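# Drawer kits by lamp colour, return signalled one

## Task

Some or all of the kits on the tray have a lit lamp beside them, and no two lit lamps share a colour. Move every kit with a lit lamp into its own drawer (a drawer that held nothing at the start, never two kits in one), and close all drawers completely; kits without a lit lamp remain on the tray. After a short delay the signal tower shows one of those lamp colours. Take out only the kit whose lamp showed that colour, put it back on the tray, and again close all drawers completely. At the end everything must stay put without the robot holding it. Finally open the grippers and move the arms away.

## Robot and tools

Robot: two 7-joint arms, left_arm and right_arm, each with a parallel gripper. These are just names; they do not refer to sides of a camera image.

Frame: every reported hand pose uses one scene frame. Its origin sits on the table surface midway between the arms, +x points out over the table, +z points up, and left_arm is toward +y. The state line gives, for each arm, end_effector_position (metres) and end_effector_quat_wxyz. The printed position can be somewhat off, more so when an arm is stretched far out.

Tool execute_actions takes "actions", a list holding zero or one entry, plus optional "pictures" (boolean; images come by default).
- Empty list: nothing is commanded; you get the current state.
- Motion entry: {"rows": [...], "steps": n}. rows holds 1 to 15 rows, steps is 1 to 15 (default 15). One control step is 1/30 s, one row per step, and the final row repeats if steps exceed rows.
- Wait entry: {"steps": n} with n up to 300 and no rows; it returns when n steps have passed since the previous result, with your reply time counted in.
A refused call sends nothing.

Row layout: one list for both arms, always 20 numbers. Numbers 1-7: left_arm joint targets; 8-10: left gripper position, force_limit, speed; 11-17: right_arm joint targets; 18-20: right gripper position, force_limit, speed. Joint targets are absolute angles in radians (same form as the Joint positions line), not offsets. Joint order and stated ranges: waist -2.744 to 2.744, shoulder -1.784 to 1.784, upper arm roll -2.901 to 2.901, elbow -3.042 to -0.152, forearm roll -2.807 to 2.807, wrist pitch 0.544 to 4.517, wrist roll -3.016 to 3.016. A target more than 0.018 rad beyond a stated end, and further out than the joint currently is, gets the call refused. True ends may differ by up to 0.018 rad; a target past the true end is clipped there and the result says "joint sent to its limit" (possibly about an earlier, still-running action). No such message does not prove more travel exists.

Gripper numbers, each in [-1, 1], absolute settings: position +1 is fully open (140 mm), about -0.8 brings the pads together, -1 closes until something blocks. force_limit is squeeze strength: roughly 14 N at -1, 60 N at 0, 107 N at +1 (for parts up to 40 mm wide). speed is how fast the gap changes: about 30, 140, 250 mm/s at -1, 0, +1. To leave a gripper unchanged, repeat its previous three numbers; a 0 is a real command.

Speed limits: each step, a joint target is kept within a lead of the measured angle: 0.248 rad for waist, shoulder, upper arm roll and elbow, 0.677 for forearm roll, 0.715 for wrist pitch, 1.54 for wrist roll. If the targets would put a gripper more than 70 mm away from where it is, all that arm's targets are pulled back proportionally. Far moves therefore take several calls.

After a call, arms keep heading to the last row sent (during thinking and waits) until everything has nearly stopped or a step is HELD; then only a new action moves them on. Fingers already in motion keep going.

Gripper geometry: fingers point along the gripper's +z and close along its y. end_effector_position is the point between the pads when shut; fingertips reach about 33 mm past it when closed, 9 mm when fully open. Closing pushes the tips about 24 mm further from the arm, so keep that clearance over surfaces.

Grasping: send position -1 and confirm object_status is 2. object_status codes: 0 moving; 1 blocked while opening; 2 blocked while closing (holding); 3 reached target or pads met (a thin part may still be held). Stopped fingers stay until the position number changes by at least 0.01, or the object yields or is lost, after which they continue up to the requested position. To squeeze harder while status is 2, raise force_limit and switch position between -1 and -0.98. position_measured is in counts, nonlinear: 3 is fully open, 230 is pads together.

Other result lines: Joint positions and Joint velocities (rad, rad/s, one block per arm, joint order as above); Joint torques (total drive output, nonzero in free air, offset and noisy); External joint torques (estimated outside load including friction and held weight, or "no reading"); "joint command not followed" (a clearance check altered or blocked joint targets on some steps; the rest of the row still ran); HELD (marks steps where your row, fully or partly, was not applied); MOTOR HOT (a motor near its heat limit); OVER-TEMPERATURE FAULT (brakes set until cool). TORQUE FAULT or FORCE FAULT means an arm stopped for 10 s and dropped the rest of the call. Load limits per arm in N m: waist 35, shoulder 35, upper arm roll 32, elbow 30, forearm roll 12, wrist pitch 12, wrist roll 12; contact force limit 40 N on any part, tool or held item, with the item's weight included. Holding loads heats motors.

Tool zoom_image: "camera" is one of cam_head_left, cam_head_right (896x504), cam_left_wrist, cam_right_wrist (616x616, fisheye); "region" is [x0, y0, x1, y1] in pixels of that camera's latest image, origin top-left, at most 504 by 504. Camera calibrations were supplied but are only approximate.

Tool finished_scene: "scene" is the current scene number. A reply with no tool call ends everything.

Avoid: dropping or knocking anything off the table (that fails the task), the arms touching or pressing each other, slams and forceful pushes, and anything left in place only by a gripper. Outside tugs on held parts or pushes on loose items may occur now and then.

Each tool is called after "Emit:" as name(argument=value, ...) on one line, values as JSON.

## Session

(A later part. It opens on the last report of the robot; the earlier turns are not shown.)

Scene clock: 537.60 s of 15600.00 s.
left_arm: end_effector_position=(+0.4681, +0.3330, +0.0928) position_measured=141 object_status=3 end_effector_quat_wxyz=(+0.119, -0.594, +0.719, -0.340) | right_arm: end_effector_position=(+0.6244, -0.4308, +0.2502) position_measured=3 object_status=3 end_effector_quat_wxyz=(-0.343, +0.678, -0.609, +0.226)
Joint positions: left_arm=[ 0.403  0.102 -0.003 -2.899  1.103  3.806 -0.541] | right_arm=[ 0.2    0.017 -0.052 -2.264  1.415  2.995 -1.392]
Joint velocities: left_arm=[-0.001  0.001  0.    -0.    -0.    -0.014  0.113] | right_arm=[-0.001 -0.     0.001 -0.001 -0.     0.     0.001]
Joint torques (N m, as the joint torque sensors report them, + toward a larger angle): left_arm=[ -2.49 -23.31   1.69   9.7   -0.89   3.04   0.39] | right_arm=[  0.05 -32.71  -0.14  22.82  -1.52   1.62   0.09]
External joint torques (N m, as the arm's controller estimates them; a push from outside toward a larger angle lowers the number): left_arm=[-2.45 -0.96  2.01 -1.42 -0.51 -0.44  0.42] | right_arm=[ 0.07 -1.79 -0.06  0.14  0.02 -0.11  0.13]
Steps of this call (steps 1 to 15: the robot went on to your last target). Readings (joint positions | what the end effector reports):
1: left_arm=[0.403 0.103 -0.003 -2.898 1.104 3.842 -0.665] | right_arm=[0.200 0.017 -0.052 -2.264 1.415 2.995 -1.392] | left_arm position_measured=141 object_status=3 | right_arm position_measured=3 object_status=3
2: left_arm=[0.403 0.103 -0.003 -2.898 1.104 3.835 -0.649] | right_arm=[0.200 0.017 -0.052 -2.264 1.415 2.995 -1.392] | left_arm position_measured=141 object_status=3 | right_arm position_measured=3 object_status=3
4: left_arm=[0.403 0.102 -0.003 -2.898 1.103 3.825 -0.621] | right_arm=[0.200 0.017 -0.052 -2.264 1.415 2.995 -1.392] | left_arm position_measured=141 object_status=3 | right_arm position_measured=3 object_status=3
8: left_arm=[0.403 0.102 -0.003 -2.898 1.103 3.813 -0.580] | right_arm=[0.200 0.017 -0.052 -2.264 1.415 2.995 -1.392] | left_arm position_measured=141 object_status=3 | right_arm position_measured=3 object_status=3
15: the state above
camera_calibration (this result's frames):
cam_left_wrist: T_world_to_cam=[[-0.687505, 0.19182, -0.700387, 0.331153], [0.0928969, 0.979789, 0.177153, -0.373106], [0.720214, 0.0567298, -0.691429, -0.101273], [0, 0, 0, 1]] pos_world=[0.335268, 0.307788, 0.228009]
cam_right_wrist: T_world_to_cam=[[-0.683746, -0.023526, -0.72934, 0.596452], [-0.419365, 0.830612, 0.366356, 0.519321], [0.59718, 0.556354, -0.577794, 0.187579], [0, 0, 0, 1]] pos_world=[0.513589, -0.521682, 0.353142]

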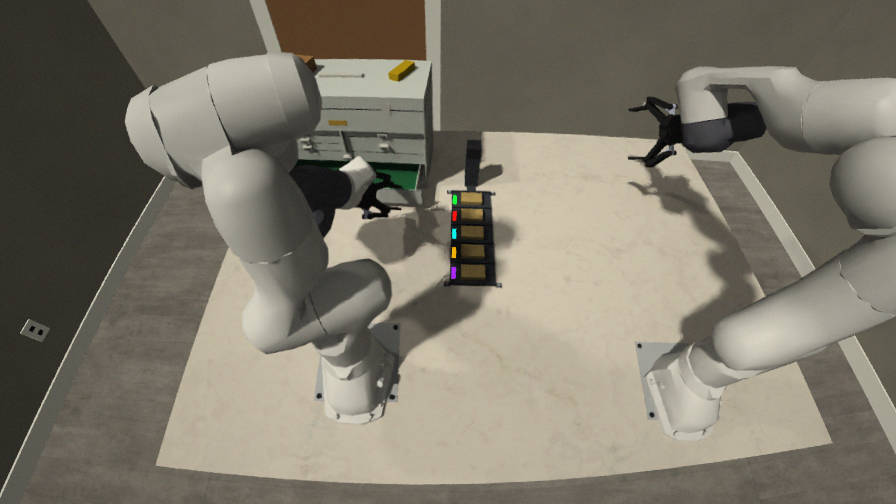

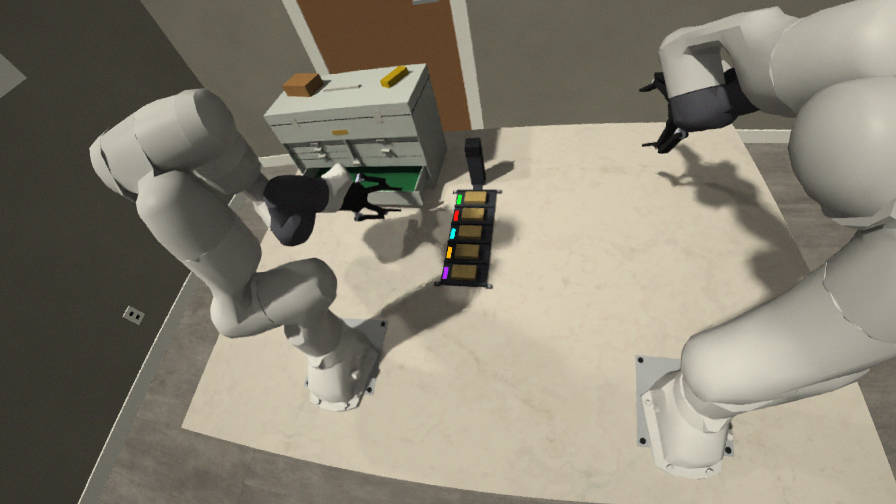

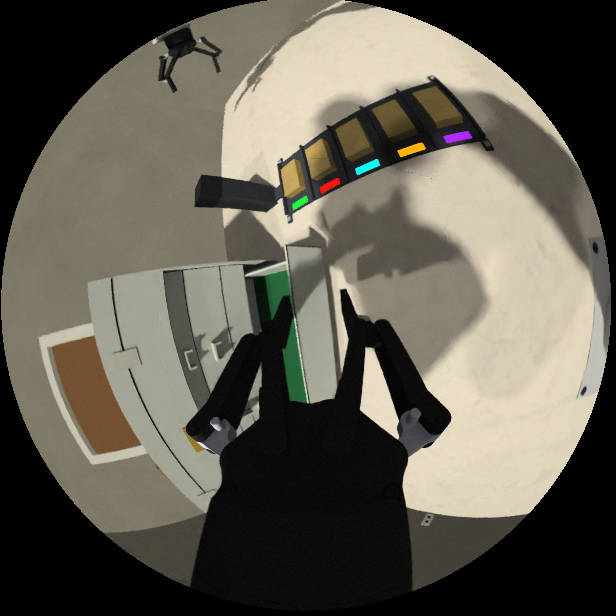

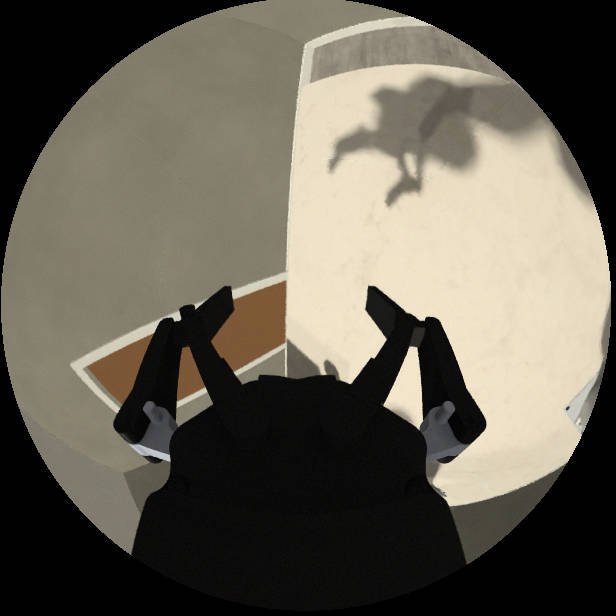

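Emit:
execute_actions(actions=[{"rows":[[-0.1,-0.05,0,-2.95,1.1,3.8,-0.5,-0.1,0,0, 0.2,0.017,-0.05,-2.264,1.415,2.995,-1.392,1,0,0]],"steps":15}], pictures=false)

Emit:
execute_actions(actions=[{"rows":[[-0.4,-0.4,0,-2.8,0.5,3.0,0.3,0.3,0,0, 0.2,0.017,-0.05,-2.264,1.415,2.995,-1.392,1,0,0]],"steps":15}], pictures=false)

Emit:
execute_actions(actions=[{"rows":[[-0.704,-0.197,0,-2.355,0,2.158,0.867,0.3,0,0, 0.2,0.017,-0.05,-2.264,1.415,2.995,-1.392,1,0,0]],"steps":15}], pictures=false)

Emit:
execute_actions(actions=[{"steps":45}])

Emit:
zoom_image(camera="cam_left_wrist", region=[150, 100, 470, 400])

Scene clock: 551.57 s of 15600.00 s.
left_arm: end_effector_position=(+0.3920, +0.1226, +0.1355) position_measured=141 object_status=3 end_effector_quat_wxyz=(+0.079, -0.368, +0.846, -0.378) | right_arm: end_effector_position=(+0.6244, -0.4308, +0.2502) position_measured=3 object_status=3 end_effector_quat_wxyz=(-0.343, +0.678, -0.609, +0.226)
Joint positions: left_arm=[-0.092 -0.047 -0.004 -2.948  1.1    3.801 -0.507] | right_arm=[ 0.2    0.017 -0.052 -2.264  1.415  2.995 -1.392]
Joint velocities: left_arm=[-0.081 -0.015  0.002 -0.007 -0.     0.001  0.001] | right_arm=[ 0.002 -0.001  0.    -0.001  0.001 -0.001 -0.   ]
Joint torques (N m, as the joint torque sensors report them, + toward a larger angle): left_arm=[ -1.39 -19.44   2.82  10.96  -0.6    3.34   0.34] | right_arm=[  0.24 -32.66  -0.52  23.2   -1.53   1.62   0.05]
External joint torques (N m, as the arm's controller estimates them; a push from outside toward a larger angle lowers the number): left_arm=[-2.25 -0.34  1.79 -2.27  0.28 -0.03  0.38] | right_arm=[ 0.21 -1.59 -0.49  0.45  0.01 -0.11  0.09]
Steps of this call (steps 1 to 30: the robot went on to your last target; steps 31 to 90: nothing new was sent; then 10.47 s passed at rest; steps 91 to 105: all 15 steps of this action). Readings (joint positions | what the end effector reports):
91: left_arm=[0.371 0.085 0.008 -2.907 1.099 3.801 -0.507] | right_arm=[0.200 0.017 -0.052 -2.264 1.415 2.995 -1.392] | left_arm position_measured=141 object_status=3 | right_arm position_measured=3 object_status=3
92: left_arm=[0.328 0.059 0.009 -2.914 1.098 3.801 -0.507] | right_arm=[0.200 0.017 -0.052 -2.264 1.415 2.995 -1.392] | left_arm position_measured=141 object_status=3 | right_arm position_measured=3 object_status=3
94: left_arm=[0.237 0.020 0.006 -2.924 1.098 3.801 -0.507] | right_arm=[0.200 0.017 -0.052 -2.264 1.415 2.995 -1.392] | left_arm position_measured=141 object_status=3 | right_arm position_measured=3 object_status=3
98: left_arm=[0.052 -0.022 0.003 -2.935 1.098 3.801 -0.507] | right_arm=[0.200 0.017 -0.052 -2.264 1.415 2.995 -1.392] | left_arm position_measured=141 object_status=3 | right_arm position_measured=3 object_status=3
105: the state above

Scene clock: 552.07 s of 15600.00 s.
left_arm: end_effector_position=(+0.4931, +0.1613, +0.2277) position_measured=91 object_status=3 end_effector_quat_wxyz=(+0.272, -0.271, +0.903, -0.192) | right_arm: end_effector_position=(+0.6244, -0.4308, +0.2502) position_measured=3 object_status=3 end_effector_quat_wxyz=(-0.343, +0.678, -0.609, +0.226)
Joint positions: left_arm=[-0.395 -0.398 -0.002 -2.798  0.52   3.068  0.099] | right_arm=[ 0.2    0.017 -0.052 -2.264  1.415  2.995 -1.392]
Joint velocities: left_arm=[-0.017 -0.     0.    -0.018 -0.143 -0.395  0.644] | right_arm=[ 0.     0.     0.001 -0.    -0.001 -0.     0.001]
Joint torques (N m, as the joint torque sensors report them, + toward a larger angle): left_arm=[ -2.67 -16.48   2.56  20.85  -0.8    2.91   0.59] | right_arm=[  0.38 -32.96  -0.31  23.22  -1.53   1.66   0.01]
External joint torques (N m, as the arm's controller estimates them; a push from outside toward a larger angle lowers the number): left_arm=[-2.59  0.09  2.48 -1.97 -0.51 -0.54  0.64] | right_arm=[ 0.4  -2.1  -0.23  0.56  0.   -0.07  0.05]
Steps of this call (steps 1 to 15: all 15 steps of this action). Readings (joint positions | what the end effector reports):
1: left_arm=[-0.116 -0.063 -0.002 -2.943 1.055 3.756 -0.479] | right_arm=[0.200 0.017 -0.052 -2.264 1.415 2.995 -1.392] | left_arm position_measured=141 object_status=0 | right_arm position_measured=3 object_status=3
2: left_arm=[-0.149 -0.092 -0.001 -2.927 0.999 3.701 -0.445] | right_arm=[0.200 0.017 -0.052 -2.264 1.415 2.995 -1.392] | left_arm position_measured=135 object_status=0 | right_arm position_measured=3 object_status=3
4: left_arm=[-0.237 -0.180 0.001 -2.885 0.861 3.549 -0.352] | right_arm=[0.200 0.017 -0.052 -2.264 1.415 2.995 -1.392] | left_arm position_measured=120 object_status=0 | right_arm position_measured=3 object_status=3
8: left_arm=[-0.369 -0.369 -0.003 -2.804 0.622 3.258 -0.125] | right_arm=[0.200 0.017 -0.052 -2.264 1.415 2.995 -1.392] | left_arm position_measured=92 object_status=0 | right_arm position_measured=3 object_status=3
15: the state above

Scene clock: 552.57 s of 15600.00 s.
left_arm: end_effector_position=(+0.4007, +0.0755, +0.2069) position_measured=91 object_status=3 end_effector_quat_wxyz=(+0.042, -0.109, +0.993, -0.029) | right_arm: end_effector_position=(+0.6244, -0.4308, +0.2502) position_measured=3 object_status=3 end_effector_quat_wxyz=(-0.343, +0.678, -0.609, +0.226)
Joint positions: left_arm=[-0.7   -0.202 -0.002 -2.36   0.024  2.258  0.65 ] | right_arm=[ 0.2    0.017 -0.052 -2.264  1.415  2.995 -1.392]
Joint velocities: left_arm=[-0.02   0.043  0.001  0.041 -0.181 -0.58   0.695] | right_arm=[ 0.    -0.    -0.     0.     0.001 -0.     0.   ]
Joint torques (N m, as the joint torque sensors report them, + toward a larger angle): left_arm=[ -0.83 -23.01   1.12  24.02   0.21   2.1    0.56] | right_arm=[  0.36 -32.57  -0.16  22.74  -1.51   1.62   0.05]
External joint torques (N m, as the arm's controller estimates them; a push from outside toward a larger angle lowers the number): left_arm=[-1.24  1.61  0.71  0.39 -0.5  -0.74  0.58] | right_arm=[ 0.37 -1.58 -0.09  0.03  0.03 -0.12  0.09]
Steps of this call (steps 1 to 15: all 15 steps of this action). Readings (joint positions | what the end effector reports):
1: left_arm=[-0.426 -0.377 0.004 -2.768 0.461 3.006 0.138] | right_arm=[0.200 0.017 -0.052 -2.264 1.415 2.995 -1.392] | left_arm position_measured=91 object_status=3 | right_arm position_measured=3 object_status=3
2: left_arm=[-0.463 -0.346 0.006 -2.727 0.404 2.942 0.176] | right_arm=[0.200 0.017 -0.052 -2.264 1.415 2.995 -1.392] | left_arm position_measured=91 object_status=3 | right_arm position_measured=3 object_status=3
4: left_arm=[-0.536 -0.295 0.006 -2.644 0.308 2.806 0.249] | right_arm=[0.200 0.017 -0.052 -2.264 1.415 2.995 -1.392] | left_arm position_measured=91 object_status=3 | right_arm position_measured=3 object_status=3
8: left_arm=[-0.650 -0.225 0.002 -2.451 0.140 2.522 0.418] | right_arm=[0.200 0.017 -0.052 -2.264 1.415 2.995 -1.392] | left_arm position_measured=91 object_status=3 | right_arm position_measured=3 object_status=3
15: the state above

Scene clock: 554.07 s of 15600.00 s.
left_arm: end_effector_position=(+0.3758, +0.0903, +0.1970) position_measured=91 object_status=3 end_effector_quat_wxyz=(+0.003, -0.011, +1.000, -0.000) | right_arm: end_effector_position=(+0.6244, -0.4308, +0.2502) position_measured=3 object_status=3 end_effector_quat_wxyz=(-0.343, +0.678, -0.609, +0.226)
Joint positions: left_arm=[-0.701 -0.199 -0.002 -2.356  0.003  2.162  0.859] | right_arm=[ 0.2    0.017 -0.052 -2.264  1.415  2.995 -1.392]
Joint velocities: left_arm=[ 0.001  0.     0.001 -0.001 -0.002 -0.     0.004] | right_arm=[-0.    -0.    -0.    -0.001 -0.002 -0.001 -0.   ]
Joint torques (N m, as the joint torque sensors report them, + toward a larger angle): left_arm=[ -1.78 -22.47   2.01  23.52   0.24   1.91   0.48] | right_arm=[  0.23 -32.87  -0.52  22.81  -1.56   1.65   0.03]
External joint torques (N m, as the arm's controller estimates them; a push from outside toward a larger angle lowers the number): left_arm=[-1.81  1.6   2.15  0.26 -0.42 -0.53  0.48] | right_arm=[ 0.33 -1.87 -0.36  0.08 -0.03 -0.09  0.08]
Steps of this call (steps 1 to 45: the robot went on to your last target). Readings (joint positions | what the end effector reports):
1: left_arm=[-0.701 -0.201 -0.002 -2.359 0.019 2.240 0.672] | right_arm=[0.200 0.017 -0.052 -2.264 1.415 2.995 -1.392] | left_arm position_measured=91 object_status=3 | right_arm position_measured=3 object_status=3
2: left_arm=[-0.701 -0.200 -0.002 -2.359 0.015 2.226 0.691] | right_arm=[0.200 0.017 -0.052 -2.264 1.415 2.995 -1.392] | left_arm position_measured=91 object_status=3 | right_arm position_measured=3 object_status=3
4: left_arm=[-0.701 -0.199 -0.002 -2.358 0.010 2.205 0.725] | right_arm=[0.200 0.017 -0.052 -2.264 1.415 2.995 -1.392] | left_arm position_measured=91 object_status=3 | right_arm position_measured=3 object_status=3
8: left_arm=[-0.701 -0.199 -0.002 -2.357 0.005 2.181 0.773] | right_arm=[0.200 0.017 -0.052 -2.264 1.415 2.995 -1.392] | left_arm position_measured=91 object_status=3 | right_arm position_measured=3 object_status=3
45: the state above
All arms were judged still, so your last target was given up. Only a new action makes them travel on or press farther. Fingers that are still opening or closing keep moving.
camera_calibration (this result's frames):
cam_left_wrist: T_world_to_cam=[[0.137696, 0.988892, -0.0559725, -0.121783], [0.899974, -0.101316, 0.424007, -0.399438], [0.413626, -0.108758, -0.903928, 0.223029], [0, 0, 0, 1]] pos_world=[0.284003, 0.104217, 0.36415]
cam_right_wrist: T_world_to_cam=[[-0.683746, -0.023526, -0.72934, 0.596452], [-0.419365, 0.830612, 0.366356, 0.519321], [0.59718, 0.556354, -0.577794, 0.187579], [0, 0, 0, 1]] pos_world=[0.513589, -0.521682, 0.353142]

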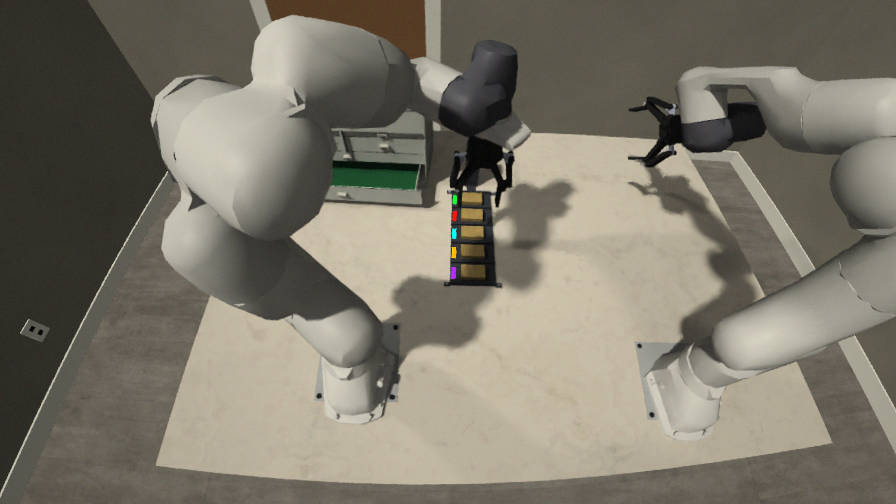

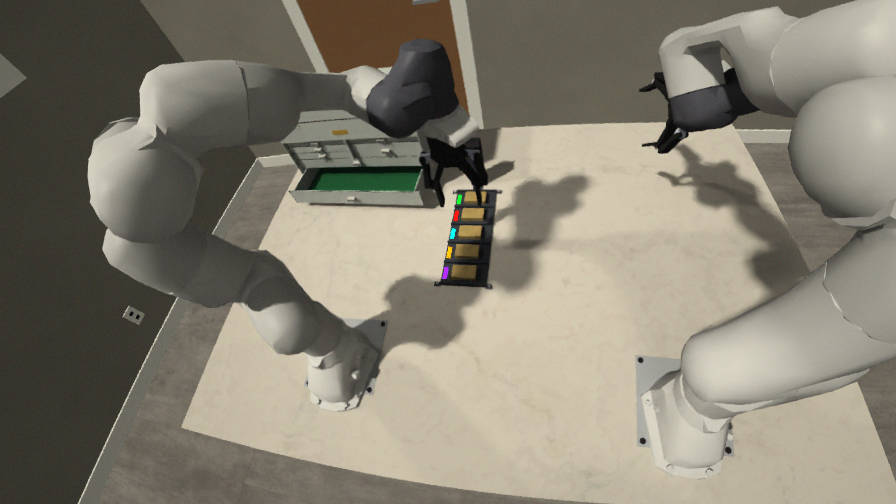

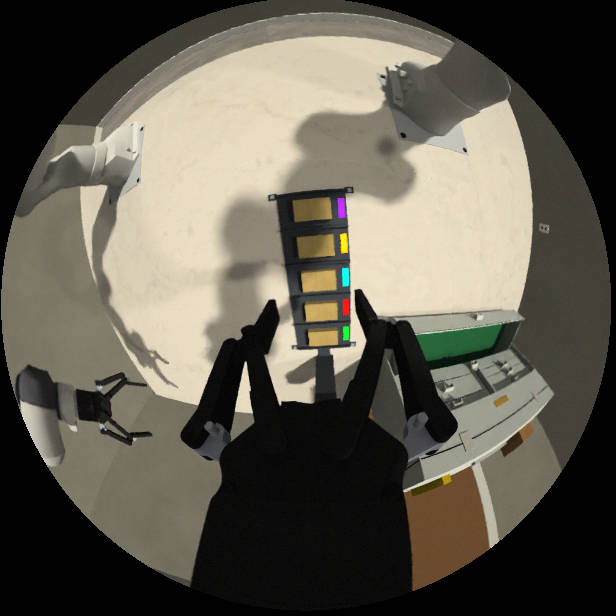

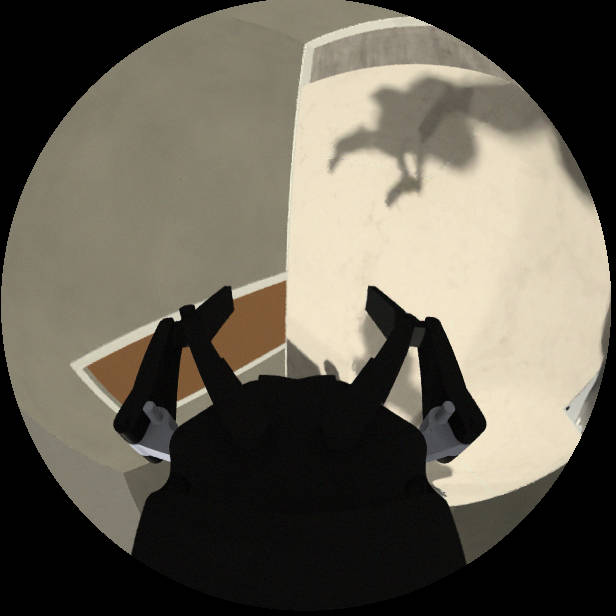

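Region (150, 100, 470, 400) of cam_left_wrist's 616x616 image, scaled by 1.575, with more detail than that image has; it fills the top 472 rows of this view, and the rest is white.

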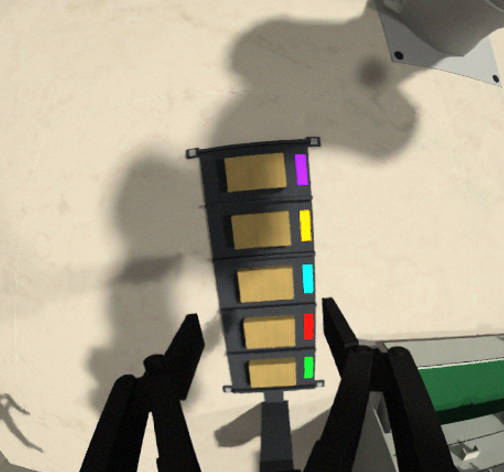

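Emit:
execute_actions(actions=[{"rows":[[-0.668,0.039,0,-2.458,0,2.5,0.94,0.3,0,0, 0.2,0.017,-0.05,-2.264,1.415,2.995,-1.392,1,0,0]],"steps":15}], pictures=false)

Emit:
execute_actions(actions=[{"steps":30}])

Emit:
zoom_image(camera="cam_left_wrist", region=[150, 150, 470, 400])

Scene clock: 578.67 s of 15600.00 s.
left_arm: end_effector_position=(+0.3819, +0.1035, +0.0660) position_measured=91 object_status=3 end_effector_quat_wxyz=(-0.011, +0.003, +1.000, +0.009) | right_arm: end_effector_position=(+0.6244, -0.4308, +0.2502) position_measured=3 object_status=3 end_effector_quat_wxyz=(-0.343, +0.678, -0.609, +0.226)
Joint positions: left_arm=[-0.671  0.041 -0.001 -2.46   0.003  2.471  0.916] | right_arm=[ 0.2    0.017 -0.052 -2.264  1.415  2.995 -1.392]
Joint velocities: left_arm=[ 0.    -0.007 -0.     0.009  0.001  0.151  0.056] | right_arm=[-0.001  0.001 -0.001  0.002  0.     0.    -0.   ]
Joint torques (N m, as the joint torque sensors report them, + toward a larger angle): left_arm=[  0.79 -29.37   0.95  19.28  -0.01   3.04   0.41] | right_arm=[  0.12 -32.5   -0.07  22.98  -1.55   1.59   0.  ]
External joint torques (N m, as the arm's controller estimates them; a push from outside toward a larger angle lowers the number): left_arm=[ 0.74 -0.97  0.86  0.08 -0.47  0.8   0.41] | right_arm=[ 0.21 -1.61  0.08  0.3  -0.02 -0.15  0.04]
Steps of this call (steps 1 to 90: nothing new was sent; then 21.10 s passed at rest; steps 91 to 105: all 15 steps of this action). Readings (joint positions | what the end effector reports):
91: left_arm=[-0.699 -0.183 -0.002 -2.360 0.003 2.194 0.864] | right_arm=[0.200 0.017 -0.052 -2.264 1.415 2.995 -1.392] | left_arm position_measured=91 object_status=3 | right_arm position_measured=3 object_status=3
92: left_arm=[-0.695 -0.150 -0.002 -2.369 0.003 2.228 0.868] | right_arm=[0.200 0.017 -0.052 -2.264 1.415 2.995 -1.392] | left_arm position_measured=91 object_status=3 | right_arm position_measured=3 object_status=3
94: left_arm=[-0.685 -0.075 -0.002 -2.401 0.003 2.295 0.877] | right_arm=[0.200 0.017 -0.052 -2.264 1.415 2.995 -1.392] | left_arm position_measured=91 object_status=3 | right_arm position_measured=3 object_status=3
98: left_arm=[-0.672 0.033 -0.001 -2.458 0.003 2.400 0.897] | right_arm=[0.200 0.017 -0.052 -2.264 1.415 2.995 -1.392] | left_arm position_measured=91 object_status=3 | right_arm position_measured=3 object_status=3
105: the state above

Scene clock: 579.67 s of 15600.00 s.
left_arm: end_effector_position=(+0.3882, +0.0986, +0.0683) position_measured=91 object_status=3 end_effector_quat_wxyz=(-0.001, +0.011, +1.000, +0.002) | right_arm: end_effector_position=(+0.6244, -0.4308, +0.2502) position_measured=3 object_status=3 end_effector_quat_wxyz=(-0.343, +0.678, -0.609, +0.226)
Joint positions: left_arm=[-0.671  0.041 -0.001 -2.459  0.003  2.496  0.933] | right_arm=[ 0.2    0.017 -0.052 -2.264  1.415  2.995 -1.392]
Joint velocities: left_arm=[-0.001 -0.001 -0.     0.    -0.001 -0.     0.002] | right_arm=[-0.    -0.002 -0.     0.001 -0.001 -0.    -0.001]
Joint torques (N m, as the joint torque sensors report them, + toward a larger angle): left_arm=[  1.3  -30.06   1.26  20.62   0.     3.21   0.42] | right_arm=[  0.56 -33.38  -0.18  22.8   -1.55   1.67   0.  ]
External joint torques (N m, as the arm's controller estimates them; a push from outside toward a larger angle lowers the number): left_arm=[ 1.37 -1.03  1.28  0.78 -0.48  0.78  0.42] | right_arm=[ 0.63 -2.34 -0.05  0.06 -0.01 -0.08  0.05]
Steps of this call (steps 1 to 30: the robot went on to your last target). Readings (joint positions | what the end effector reports):
1: left_arm=[-0.671 0.041 -0.001 -2.459 0.003 2.476 0.918] | right_arm=[0.200 0.017 -0.052 -2.264 1.415 2.995 -1.392] | left_arm position_measured=91 object_status=3 | right_arm position_measured=3 object_status=3
2: left_arm=[-0.671 0.041 -0.001 -2.459 0.003 2.480 0.920] | right_arm=[0.200 0.017 -0.052 -2.264 1.415 2.995 -1.392] | left_arm position_measured=91 object_status=3 | right_arm position_measured=3 object_status=3
4: left_arm=[-0.671 0.041 -0.001 -2.459 0.003 2.485 0.922] | right_arm=[0.200 0.017 -0.052 -2.264 1.415 2.995 -1.392] | left_arm position_measured=91 object_status=3 | right_arm position_measured=3 object_status=3
8: left_arm=[-0.671 0.041 -0.001 -2.459 0.003 2.491 0.926] | right_arm=[0.200 0.017 -0.052 -2.264 1.415 2.995 -1.392] | left_arm position_measured=91 object_status=3 | right_arm position_measured=3 object_status=3
30: the state above
All arms were judged still, so your last target was given up. Only a new action makes them travel on or press farther. Fingers that are still opening or closing keep moving.
camera_calibration (this result's frames):
cam_left_wrist: T_world_to_cam=[[0.1803, 0.9822, -0.0526836, -0.15503], [0.897835, -0.142465, 0.416649, -0.349864], [0.401727, -0.122423, -0.90754, 0.108659], [0, 0, 0, 1]] pos_world=[0.298421, 0.11573, 0.236215]
cam_right_wrist: T_world_to_cam=[[-0.683746, -0.0235259, -0.72934, 0.596452], [-0.419365, 0.830612, 0.366356, 0.519321], [0.59718, 0.556355, -0.577794, 0.187579], [0, 0, 0, 1]] pos_world=[0.513589, -0.521682, 0.353142]

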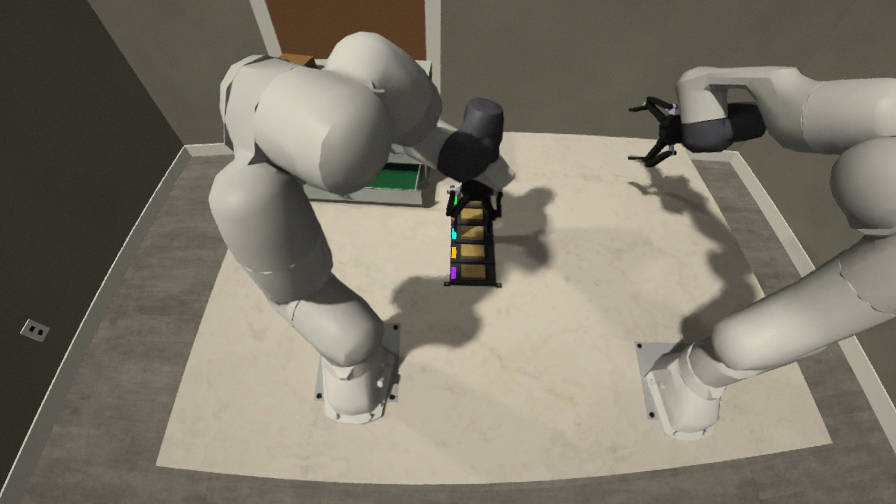

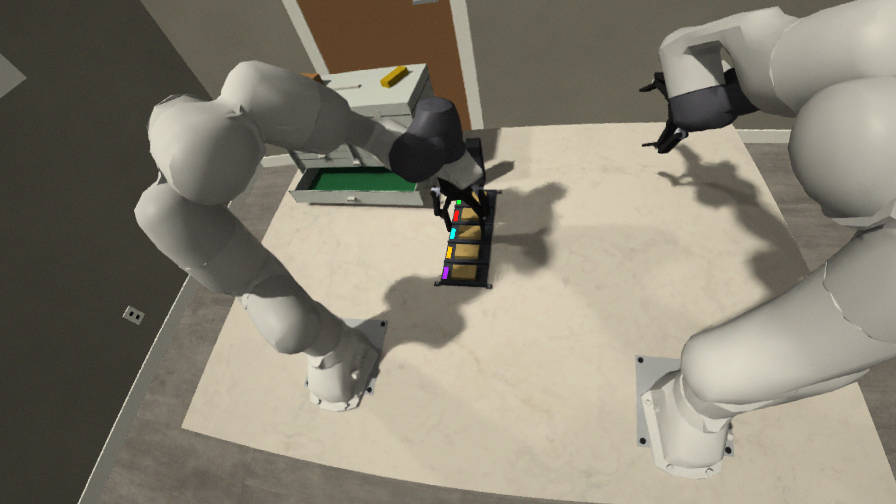

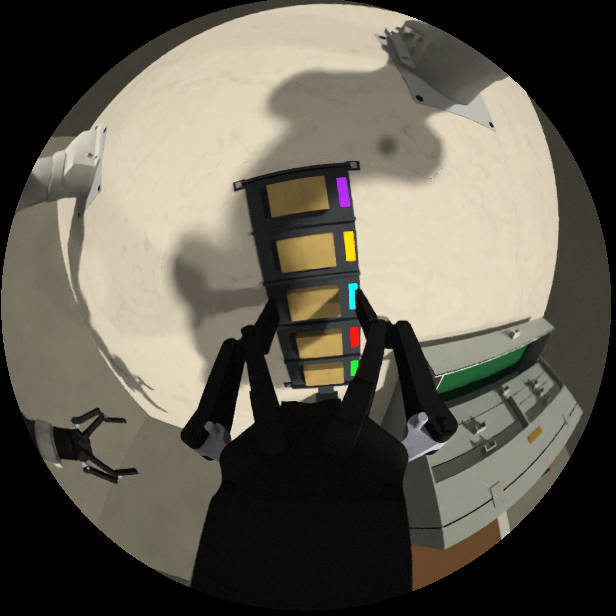

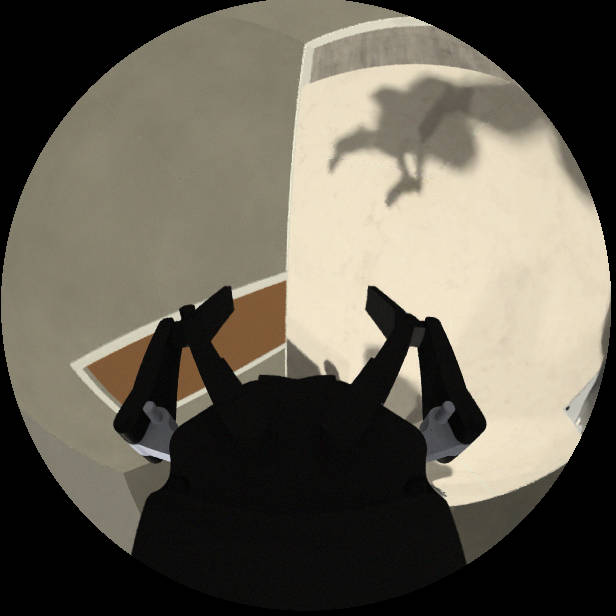

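Region (150, 150, 470, 400) of cam_left_wrist's 616x616 image, scaled by 1.575, with more detail than that image has; it fills the top 394 rows of this view, and the rest is white.

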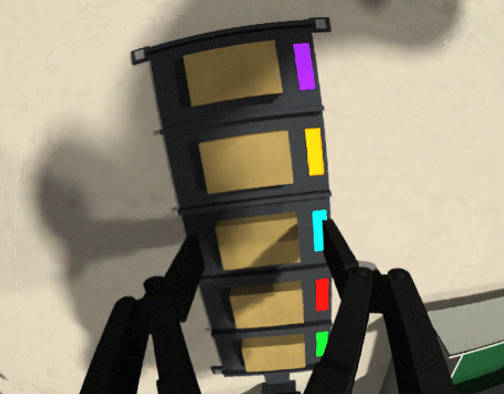

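Emit:
execute_actions(actions=[{"rows":[[-0.663,0.106,0,-2.457,0,2.567,0.915,0.15,0,0, 0.2,0.017,-0.05,-2.264,1.415,2.995,-1.392,1,0,0]],"steps":15}], pictures=false)

Emit:
execute_actions(actions=[{"steps":20}])

Emit:
zoom_image(camera="cam_left_wrist", region=[150, 150, 470, 400])

Emit:
zoom_image(camera="cam_head_left", region=[400, 160, 560, 300])

Scene clock: 600.20 s of 15600.00 s.
left_arm: end_effector_position=(+0.3919, +0.0986, +0.0433) position_measured=110 object_status=3 end_effector_quat_wxyz=(-0.001, +0.004, +1.000, +0.002) | right_arm: end_effector_position=(+0.6244, -0.4308, +0.2502) position_measured=3 object_status=3 end_effector_quat_wxyz=(-0.343, +0.678, -0.609, +0.226)
Joint positions: left_arm=[-0.666  0.105 -0.001 -2.458  0.003  2.559  0.924] | right_arm=[ 0.2    0.017 -0.052 -2.264  1.415  2.995 -1.392]
Joint velocities: left_arm=[-0.001  0.002  0.001 -0.     0.     0.023 -0.008] | right_arm=[-0.001 -0.001  0.    -0.001  0.     0.     0.   ]
Joint torques (N m, as the joint torque sensors report them, + toward a larger angle): left_arm=[  1.11 -28.76   1.41  18.95   0.02   3.3   -0.42] | right_arm=[  0.21 -32.62  -0.51  22.83  -1.55   1.63   0.02]
External joint torques (N m, as the arm's controller estimates them; a push from outside toward a larger angle lowers the number): left_arm=[ 1.14  1.38  1.35  0.1  -0.41  0.89 -0.42] | right_arm=[ 0.32 -1.75 -0.35  0.18 -0.02 -0.11  0.07]
Steps of this call (steps 1 to 90: nothing new was sent; then 17.03 s passed at rest; steps 91 to 105: all 15 steps of this action). Readings (joint positions | what the end effector reports):
91: left_arm=[-0.670 0.051 -0.001 -2.456 0.003 2.508 0.932] | right_arm=[0.200 0.017 -0.052 -2.264 1.415 2.995 -1.392] | left_arm position_measured=91 object_status=0 | right_arm position_measured=3 object_status=3
92: left_arm=[-0.669 0.066 -0.001 -2.454 0.003 2.519 0.931] | right_arm=[0.200 0.017 -0.052 -2.264 1.415 2.995 -1.392] | left_arm position_measured=97 object_status=0 | right_arm position_measured=3 object_status=3
94: left_arm=[-0.667 0.091 -0.001 -2.456 0.003 2.533 0.929] | right_arm=[0.200 0.017 -0.052 -2.264 1.415 2.995 -1.392] | left_arm position_measured=109 object_status=0 | right_arm position_measured=3 object_status=3
98: left_arm=[-0.666 0.105 -0.001 -2.458 0.003 2.548 0.927] | right_arm=[0.200 0.017 -0.052 -2.264 1.415 2.995 -1.392] | left_arm position_measured=110 object_status=0 | right_arm position_measured=3 object_status=3
105: the state above

Scene clock: 600.87 s of 15600.00 s.
left_arm: end_effector_position=(+0.3928, +0.0980, +0.0436) position_measured=110 object_status=3 end_effector_quat_wxyz=(+0.000, +0.003, +1.000, +0.001) | right_arm: end_effector_position=(+0.6244, -0.4308, +0.2502) position_measured=3 object_status=3 end_effector_quat_wxyz=(-0.343, +0.678, -0.609, +0.226)
Joint positions: left_arm=[-0.666  0.105 -0.001 -2.458  0.003  2.563  0.922] | right_arm=[ 0.2    0.017 -0.052 -2.264  1.415  2.995 -1.392]
Joint velocities: left_arm=[ 0.     0.    -0.001  0.002 -0.     0.001  0.   ] | right_arm=[-0.    -0.     0.001  0.001 -0.001 -0.001  0.   ]
Joint torques (N m, as the joint torque sensors report them, + toward a larger angle): left_arm=[  1.06 -29.78   1.23  19.08   0.07   3.29  -0.26] | right_arm=[  0.39 -32.76  -0.58  23.33  -1.5    1.63   0.02]
External joint torques (N m, as the arm's controller estimates them; a push from outside toward a larger angle lowers the number): left_arm=[ 1.06  0.53  1.14  0.09 -0.37  0.83 -0.26] | right_arm=[ 0.35 -1.79 -0.57  0.59  0.05 -0.09  0.06]
Steps of this call (steps 1 to 15: the robot went on to your last target; steps 16 to 20: nothing new was sent). Readings (joint positions | what the end effector reports):
1: left_arm=[-0.666 0.105 -0.001 -2.458 0.003 2.560 0.924] | right_arm=[0.200 0.017 -0.052 -2.264 1.415 2.995 -1.392] | left_arm position_measured=110 object_status=3 | right_arm position_measured=3 object_status=3
2: left_arm=[-0.666 0.105 -0.001 -2.458 0.003 2.560 0.924] | right_arm=[0.200 0.017 -0.052 -2.264 1.415 2.995 -1.392] | left_arm position_measured=110 object_status=3 | right_arm position_measured=3 object_status=3
4: left_arm=[-0.666 0.105 -0.001 -2.458 0.003 2.561 0.923] | right_arm=[0.200 0.017 -0.052 -2.264 1.415 2.995 -1.392] | left_arm position_measured=110 object_status=3 | right_arm position_measured=3 object_status=3
8: left_arm=[-0.666 0.105 -0.001 -2.458 0.003 2.562 0.923] | right_arm=[0.200 0.017 -0.052 -2.264 1.415 2.995 -1.392] | left_arm position_measured=110 object_status=3 | right_arm position_measured=3 object_status=3
20: the state above
All arms were judged still, so your last target was given up. Only a new action makes them travel on or press farther. Fingers that are still opening or closing keep moving.
camera_calibration (this result's frames):
cam_left_wrist: T_world_to_cam=[[0.165207, 0.98475, -0.0545439, -0.15078], [0.898792, -0.127556, 0.419408, -0.345752], [0.406055, -0.118313, -0.906158, 0.0821774], [0, 0, 0, 1]] pos_world=[0.302301, 0.114101, 0.211253]
cam_right_wrist: T_world_to_cam=[[-0.683747, -0.023526, -0.72934, 0.596452], [-0.419365, 0.830612, 0.366356, 0.519321], [0.59718, 0.556354, -0.577794, 0.187579], [0, 0, 0, 1]] pos_world=[0.513589, -0.521682, 0.353142]

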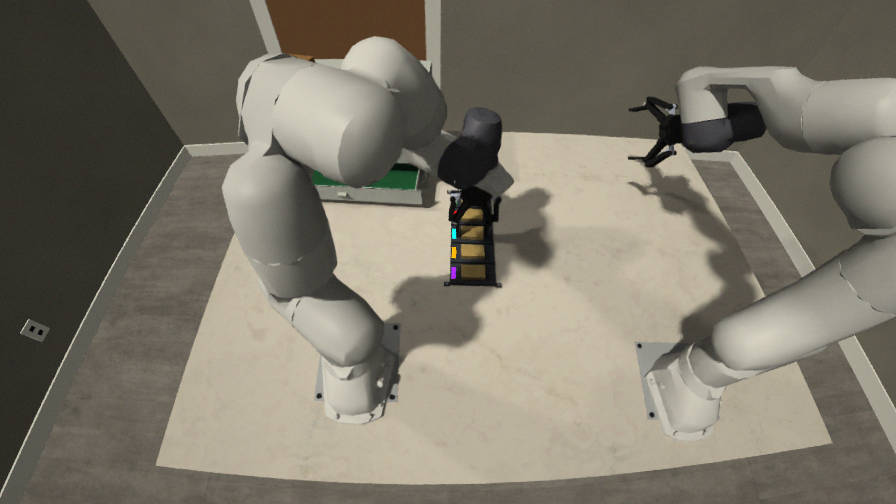

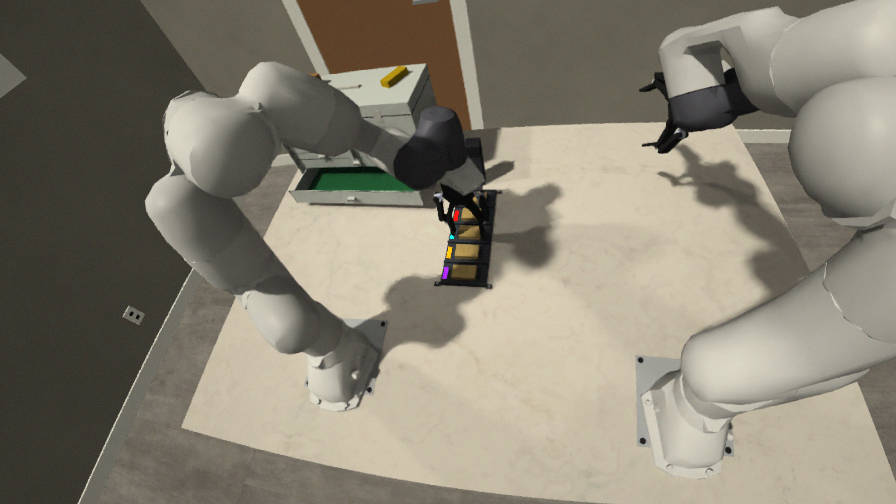

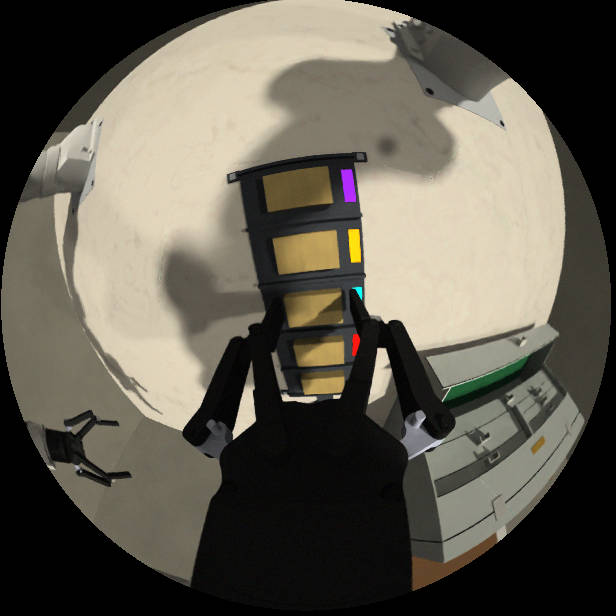

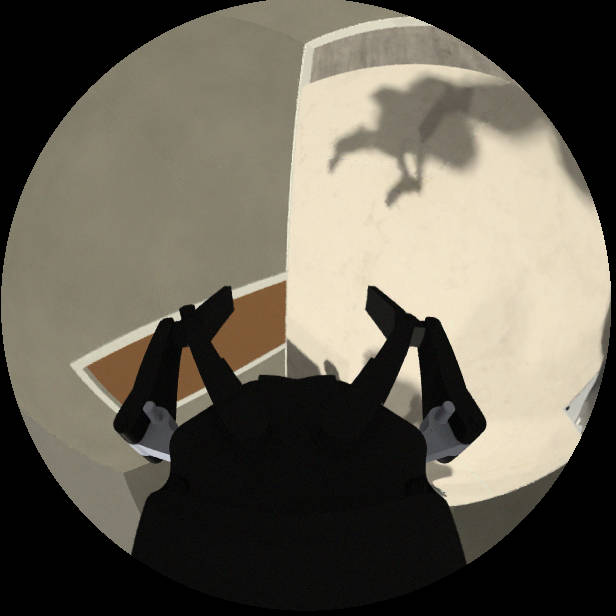

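Region (150, 150, 470, 400) of cam_left_wrist's 616x616 image, scaled by 1.575, with more detail than that image has; it fills the top 394 rows of this view, and the rest is white.

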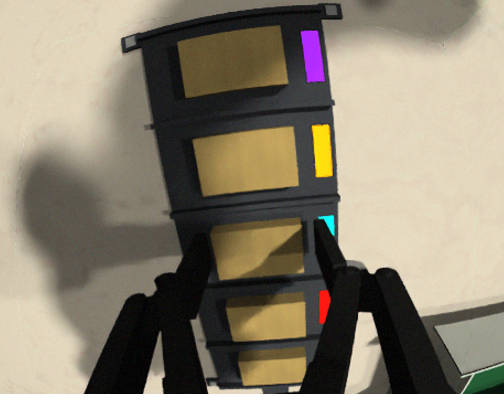

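Region (400, 160, 560, 300) of cam_head_left's 896x504 image, scaled by 3.150, with more detail than that image has; it fills the top 441 rows of this view, and the rest is white.

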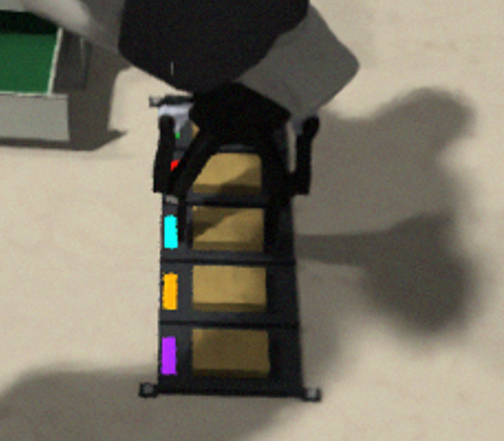

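Emit:
execute_actions(actions=[{"rows":[[-0.675,0.121,0,-2.457,0,2.582,0.915,0.15,0,0, 0.2,0.017,-0.05,-2.264,1.415,2.995,-1.392,1,0,0]],"steps":15}], pictures=false)

Emit:
execute_actions(actions=[{"rows":[[-0.675,0.121,0,-2.457,0,2.582,0.915,-1,-0.3,-0.5, 0.2,0.017,-0.05,-2.264,1.415,2.995,-1.392,1,0,0]],"steps":15}], pictures=false)

Emit:
execute_actions(actions=[{"steps":8}], pictures=false)

Scene clock: 610.17 s of 15600.00 s.
left_arm: end_effector_position=(+0.3920, +0.0951, +0.0384) position_measured=110 object_status=3 end_effector_quat_wxyz=(+0.001, +0.006, +1.000, +0.000) | right_arm: end_effector_position=(+0.6244, -0.4308, +0.2502) position_measured=3 object_status=3 end_effector_quat_wxyz=(-0.343, +0.678, -0.609, +0.226)
Joint positions: left_arm=[-0.672  0.119 -0.001 -2.457  0.003  2.577  0.922] | right_arm=[ 0.2    0.017 -0.052 -2.264  1.415  2.995 -1.392]
Joint velocities: left_arm=[-0.    -0.001  0.     0.001  0.001  0.004 -0.   ] | right_arm=[-0.    -0.001  0.001  0.001  0.001  0.     0.   ]
Joint torques (N m, as the joint torque sensors report them, + toward a larger angle): left_arm=[ -2.   -28.35   1.39  18.6   -0.07   3.27  -0.23] | right_arm=[  0.12 -32.75  -0.33  23.01  -1.58   1.61   0.  ]
External joint torques (N m, as the arm's controller estimates them; a push from outside toward a larger angle lowers the number): left_arm=[-2.05  2.25  1.23 -0.17 -0.49  0.82 -0.23] | right_arm=[ 0.05 -1.74 -0.34  0.29 -0.04 -0.11  0.04]
Steps of this call (steps 1 to 90: nothing new was sent; then 5.80 s passed at rest; steps 91 to 105: all 15 steps of this action). Readings (joint positions | what the end effector reports):
91: left_arm=[-0.667 0.107 -0.001 -2.458 0.003 2.566 0.922] | right_arm=[0.200 0.017 -0.052 -2.264 1.415 2.995 -1.392] | left_arm position_measured=110 object_status=3 | right_arm position_measured=3 object_status=3
92: left_arm=[-0.668 0.111 -0.001 -2.457 0.003 2.568 0.922] | right_arm=[0.200 0.017 -0.052 -2.264 1.415 2.995 -1.392] | left_arm position_measured=110 object_status=3 | right_arm position_measured=3 object_status=3
94: left_arm=[-0.671 0.116 -0.001 -2.457 0.003 2.571 0.922] | right_arm=[0.200 0.017 -0.052 -2.264 1.415 2.995 -1.392] | left_arm position_measured=110 object_status=3 | right_arm position_measured=3 object_status=3
98: left_arm=[-0.672 0.119 -0.001 -2.457 0.003 2.575 0.922] | right_arm=[0.200 0.017 -0.052 -2.264 1.415 2.995 -1.392] | left_arm position_measured=110 object_status=3 | right_arm position_measured=3 object_status=3
105: the state above

Scene clock: 610.67 s of 15600.00 s.
left_arm: end_effector_position=(+0.3923, +0.0947, +0.0390) position_measured=133 object_status=2 end_effector_quat_wxyz=(+0.001, +0.006, +1.000, -0.000) | right_arm: end_effector_position=(+0.6244, -0.4308, +0.2502) position_measured=3 object_status=3 end_effector_quat_wxyz=(-0.343, +0.678, -0.609, +0.226)
Joint positions: left_arm=[-0.672  0.118 -0.001 -2.457  0.002  2.577  0.922] | right_arm=[ 0.2    0.017 -0.052 -2.264  1.415  2.995 -1.392]
Joint velocities: left_arm=[-0.    -0.     0.     0.001  0.    -0.     0.001] | right_arm=[ 0.     0.    -0.001 -0.001 -0.    -0.    -0.002]
Joint torques (N m, as the joint torque sensors report them, + toward a larger angle): left_arm=[ -2.22 -28.17   1.65  18.2   -0.03   3.3   -0.19] | right_arm=[  0.32 -32.44  -0.4   23.12  -1.52   1.61   0.08]
External joint torques (N m, as the arm's controller estimates them; a push from outside toward a larger angle lowers the number): left_arm=[-2.23  2.43  1.53 -0.63 -0.45  0.83 -0.19] | right_arm=[ 0.43 -1.59 -0.24  0.52  0.   -0.13  0.13]
Steps of this call (steps 1 to 15: all 15 steps of this action). Readings (joint positions | what the end effector reports):
1: left_arm=[-0.672 0.119 -0.001 -2.457 0.003 2.577 0.922] | right_arm=[0.200 0.017 -0.052 -2.264 1.415 2.995 -1.392] | left_arm position_measured=110 object_status=0 | right_arm position_measured=3 object_status=3
2: left_arm=[-0.672 0.119 -0.001 -2.457 0.003 2.577 0.922] | right_arm=[0.200 0.017 -0.052 -2.264 1.415 2.995 -1.392] | left_arm position_measured=114 object_status=0 | right_arm position_measured=3 object_status=3
4: left_arm=[-0.672 0.119 -0.001 -2.457 0.002 2.578 0.922] | right_arm=[0.200 0.017 -0.052 -2.264 1.415 2.995 -1.392] | left_arm position_measured=123 object_status=0 | right_arm position_measured=3 object_status=3
8: left_arm=[-0.672 0.118 -0.001 -2.457 0.002 2.577 0.922] | right_arm=[0.200 0.017 -0.052 -2.264 1.415 2.995 -1.392] | left_arm position_measured=133 object_status=0 | right_arm position_measured=3 object_status=3
15: the state above

Scene clock: 610.93 s of 15600.00 s.
left_arm: end_effector_position=(+0.3923, +0.0947, +0.0390) position_measured=133 object_status=2 end_effector_quat_wxyz=(+0.001, +0.006, +1.000, -0.000) | right_arm: end_effector_position=(+0.6244, -0.4308, +0.2502) position_measured=3 object_status=3 end_effector_quat_wxyz=(-0.343, +0.678, -0.609, +0.226)
Joint positions: left_arm=[-0.672  0.118 -0.001 -2.457  0.002  2.577  0.922] | right_arm=[ 0.2    0.017 -0.052 -2.264  1.415  2.995 -1.392]
Joint velocities: left_arm=[ 0.001 -0.    -0.001 -0.001 -0.     0.     0.001] | right_arm=[ 0.    -0.     0.001 -0.     0.001  0.     0.002]
Joint torques (N m, as the joint torque sensors report them, + toward a larger angle): left_arm=[ -1.78 -28.33   0.79  19.18  -0.02   3.34  -0.24] | right_arm=[  0.4  -32.55  -0.34  23.14  -1.56   1.65   0.05]
External joint torques (N m, as the arm's controller estimates them; a push from outside toward a larger angle lowers the number): left_arm=[-1.74  2.19  0.72  0.47 -0.44  0.9  -0.24] | right_arm=[ 0.34 -1.74 -0.35  0.54 -0.03 -0.07  0.09]
Steps of this call (steps 1 to 8: the robot went on to your last target). Readings (joint positions | what the end effector reports):
1: left_arm=[-0.672 0.118 -0.001 -2.457 0.002 2.577 0.922] | right_arm=[0.200 0.017 -0.052 -2.264 1.415 2.995 -1.392] | left_arm position_measured=133 object_status=2 | right_arm position_measured=3 object_status=3
2: left_arm=[-0.672 0.118 -0.001 -2.457 0.002 2.577 0.922] | right_arm=[0.200 0.017 -0.052 -2.264 1.415 2.995 -1.392] | left_arm position_measured=133 object_status=2 | right_arm position_measured=3 object_status=3
4: left_arm=[-0.672 0.118 -0.001 -2.457 0.002 2.577 0.922] | right_arm=[0.200 0.017 -0.052 -2.264 1.415 2.995 -1.392] | left_arm position_measured=133 object_status=2 | right_arm position_measured=3 object_status=3
8: the state above


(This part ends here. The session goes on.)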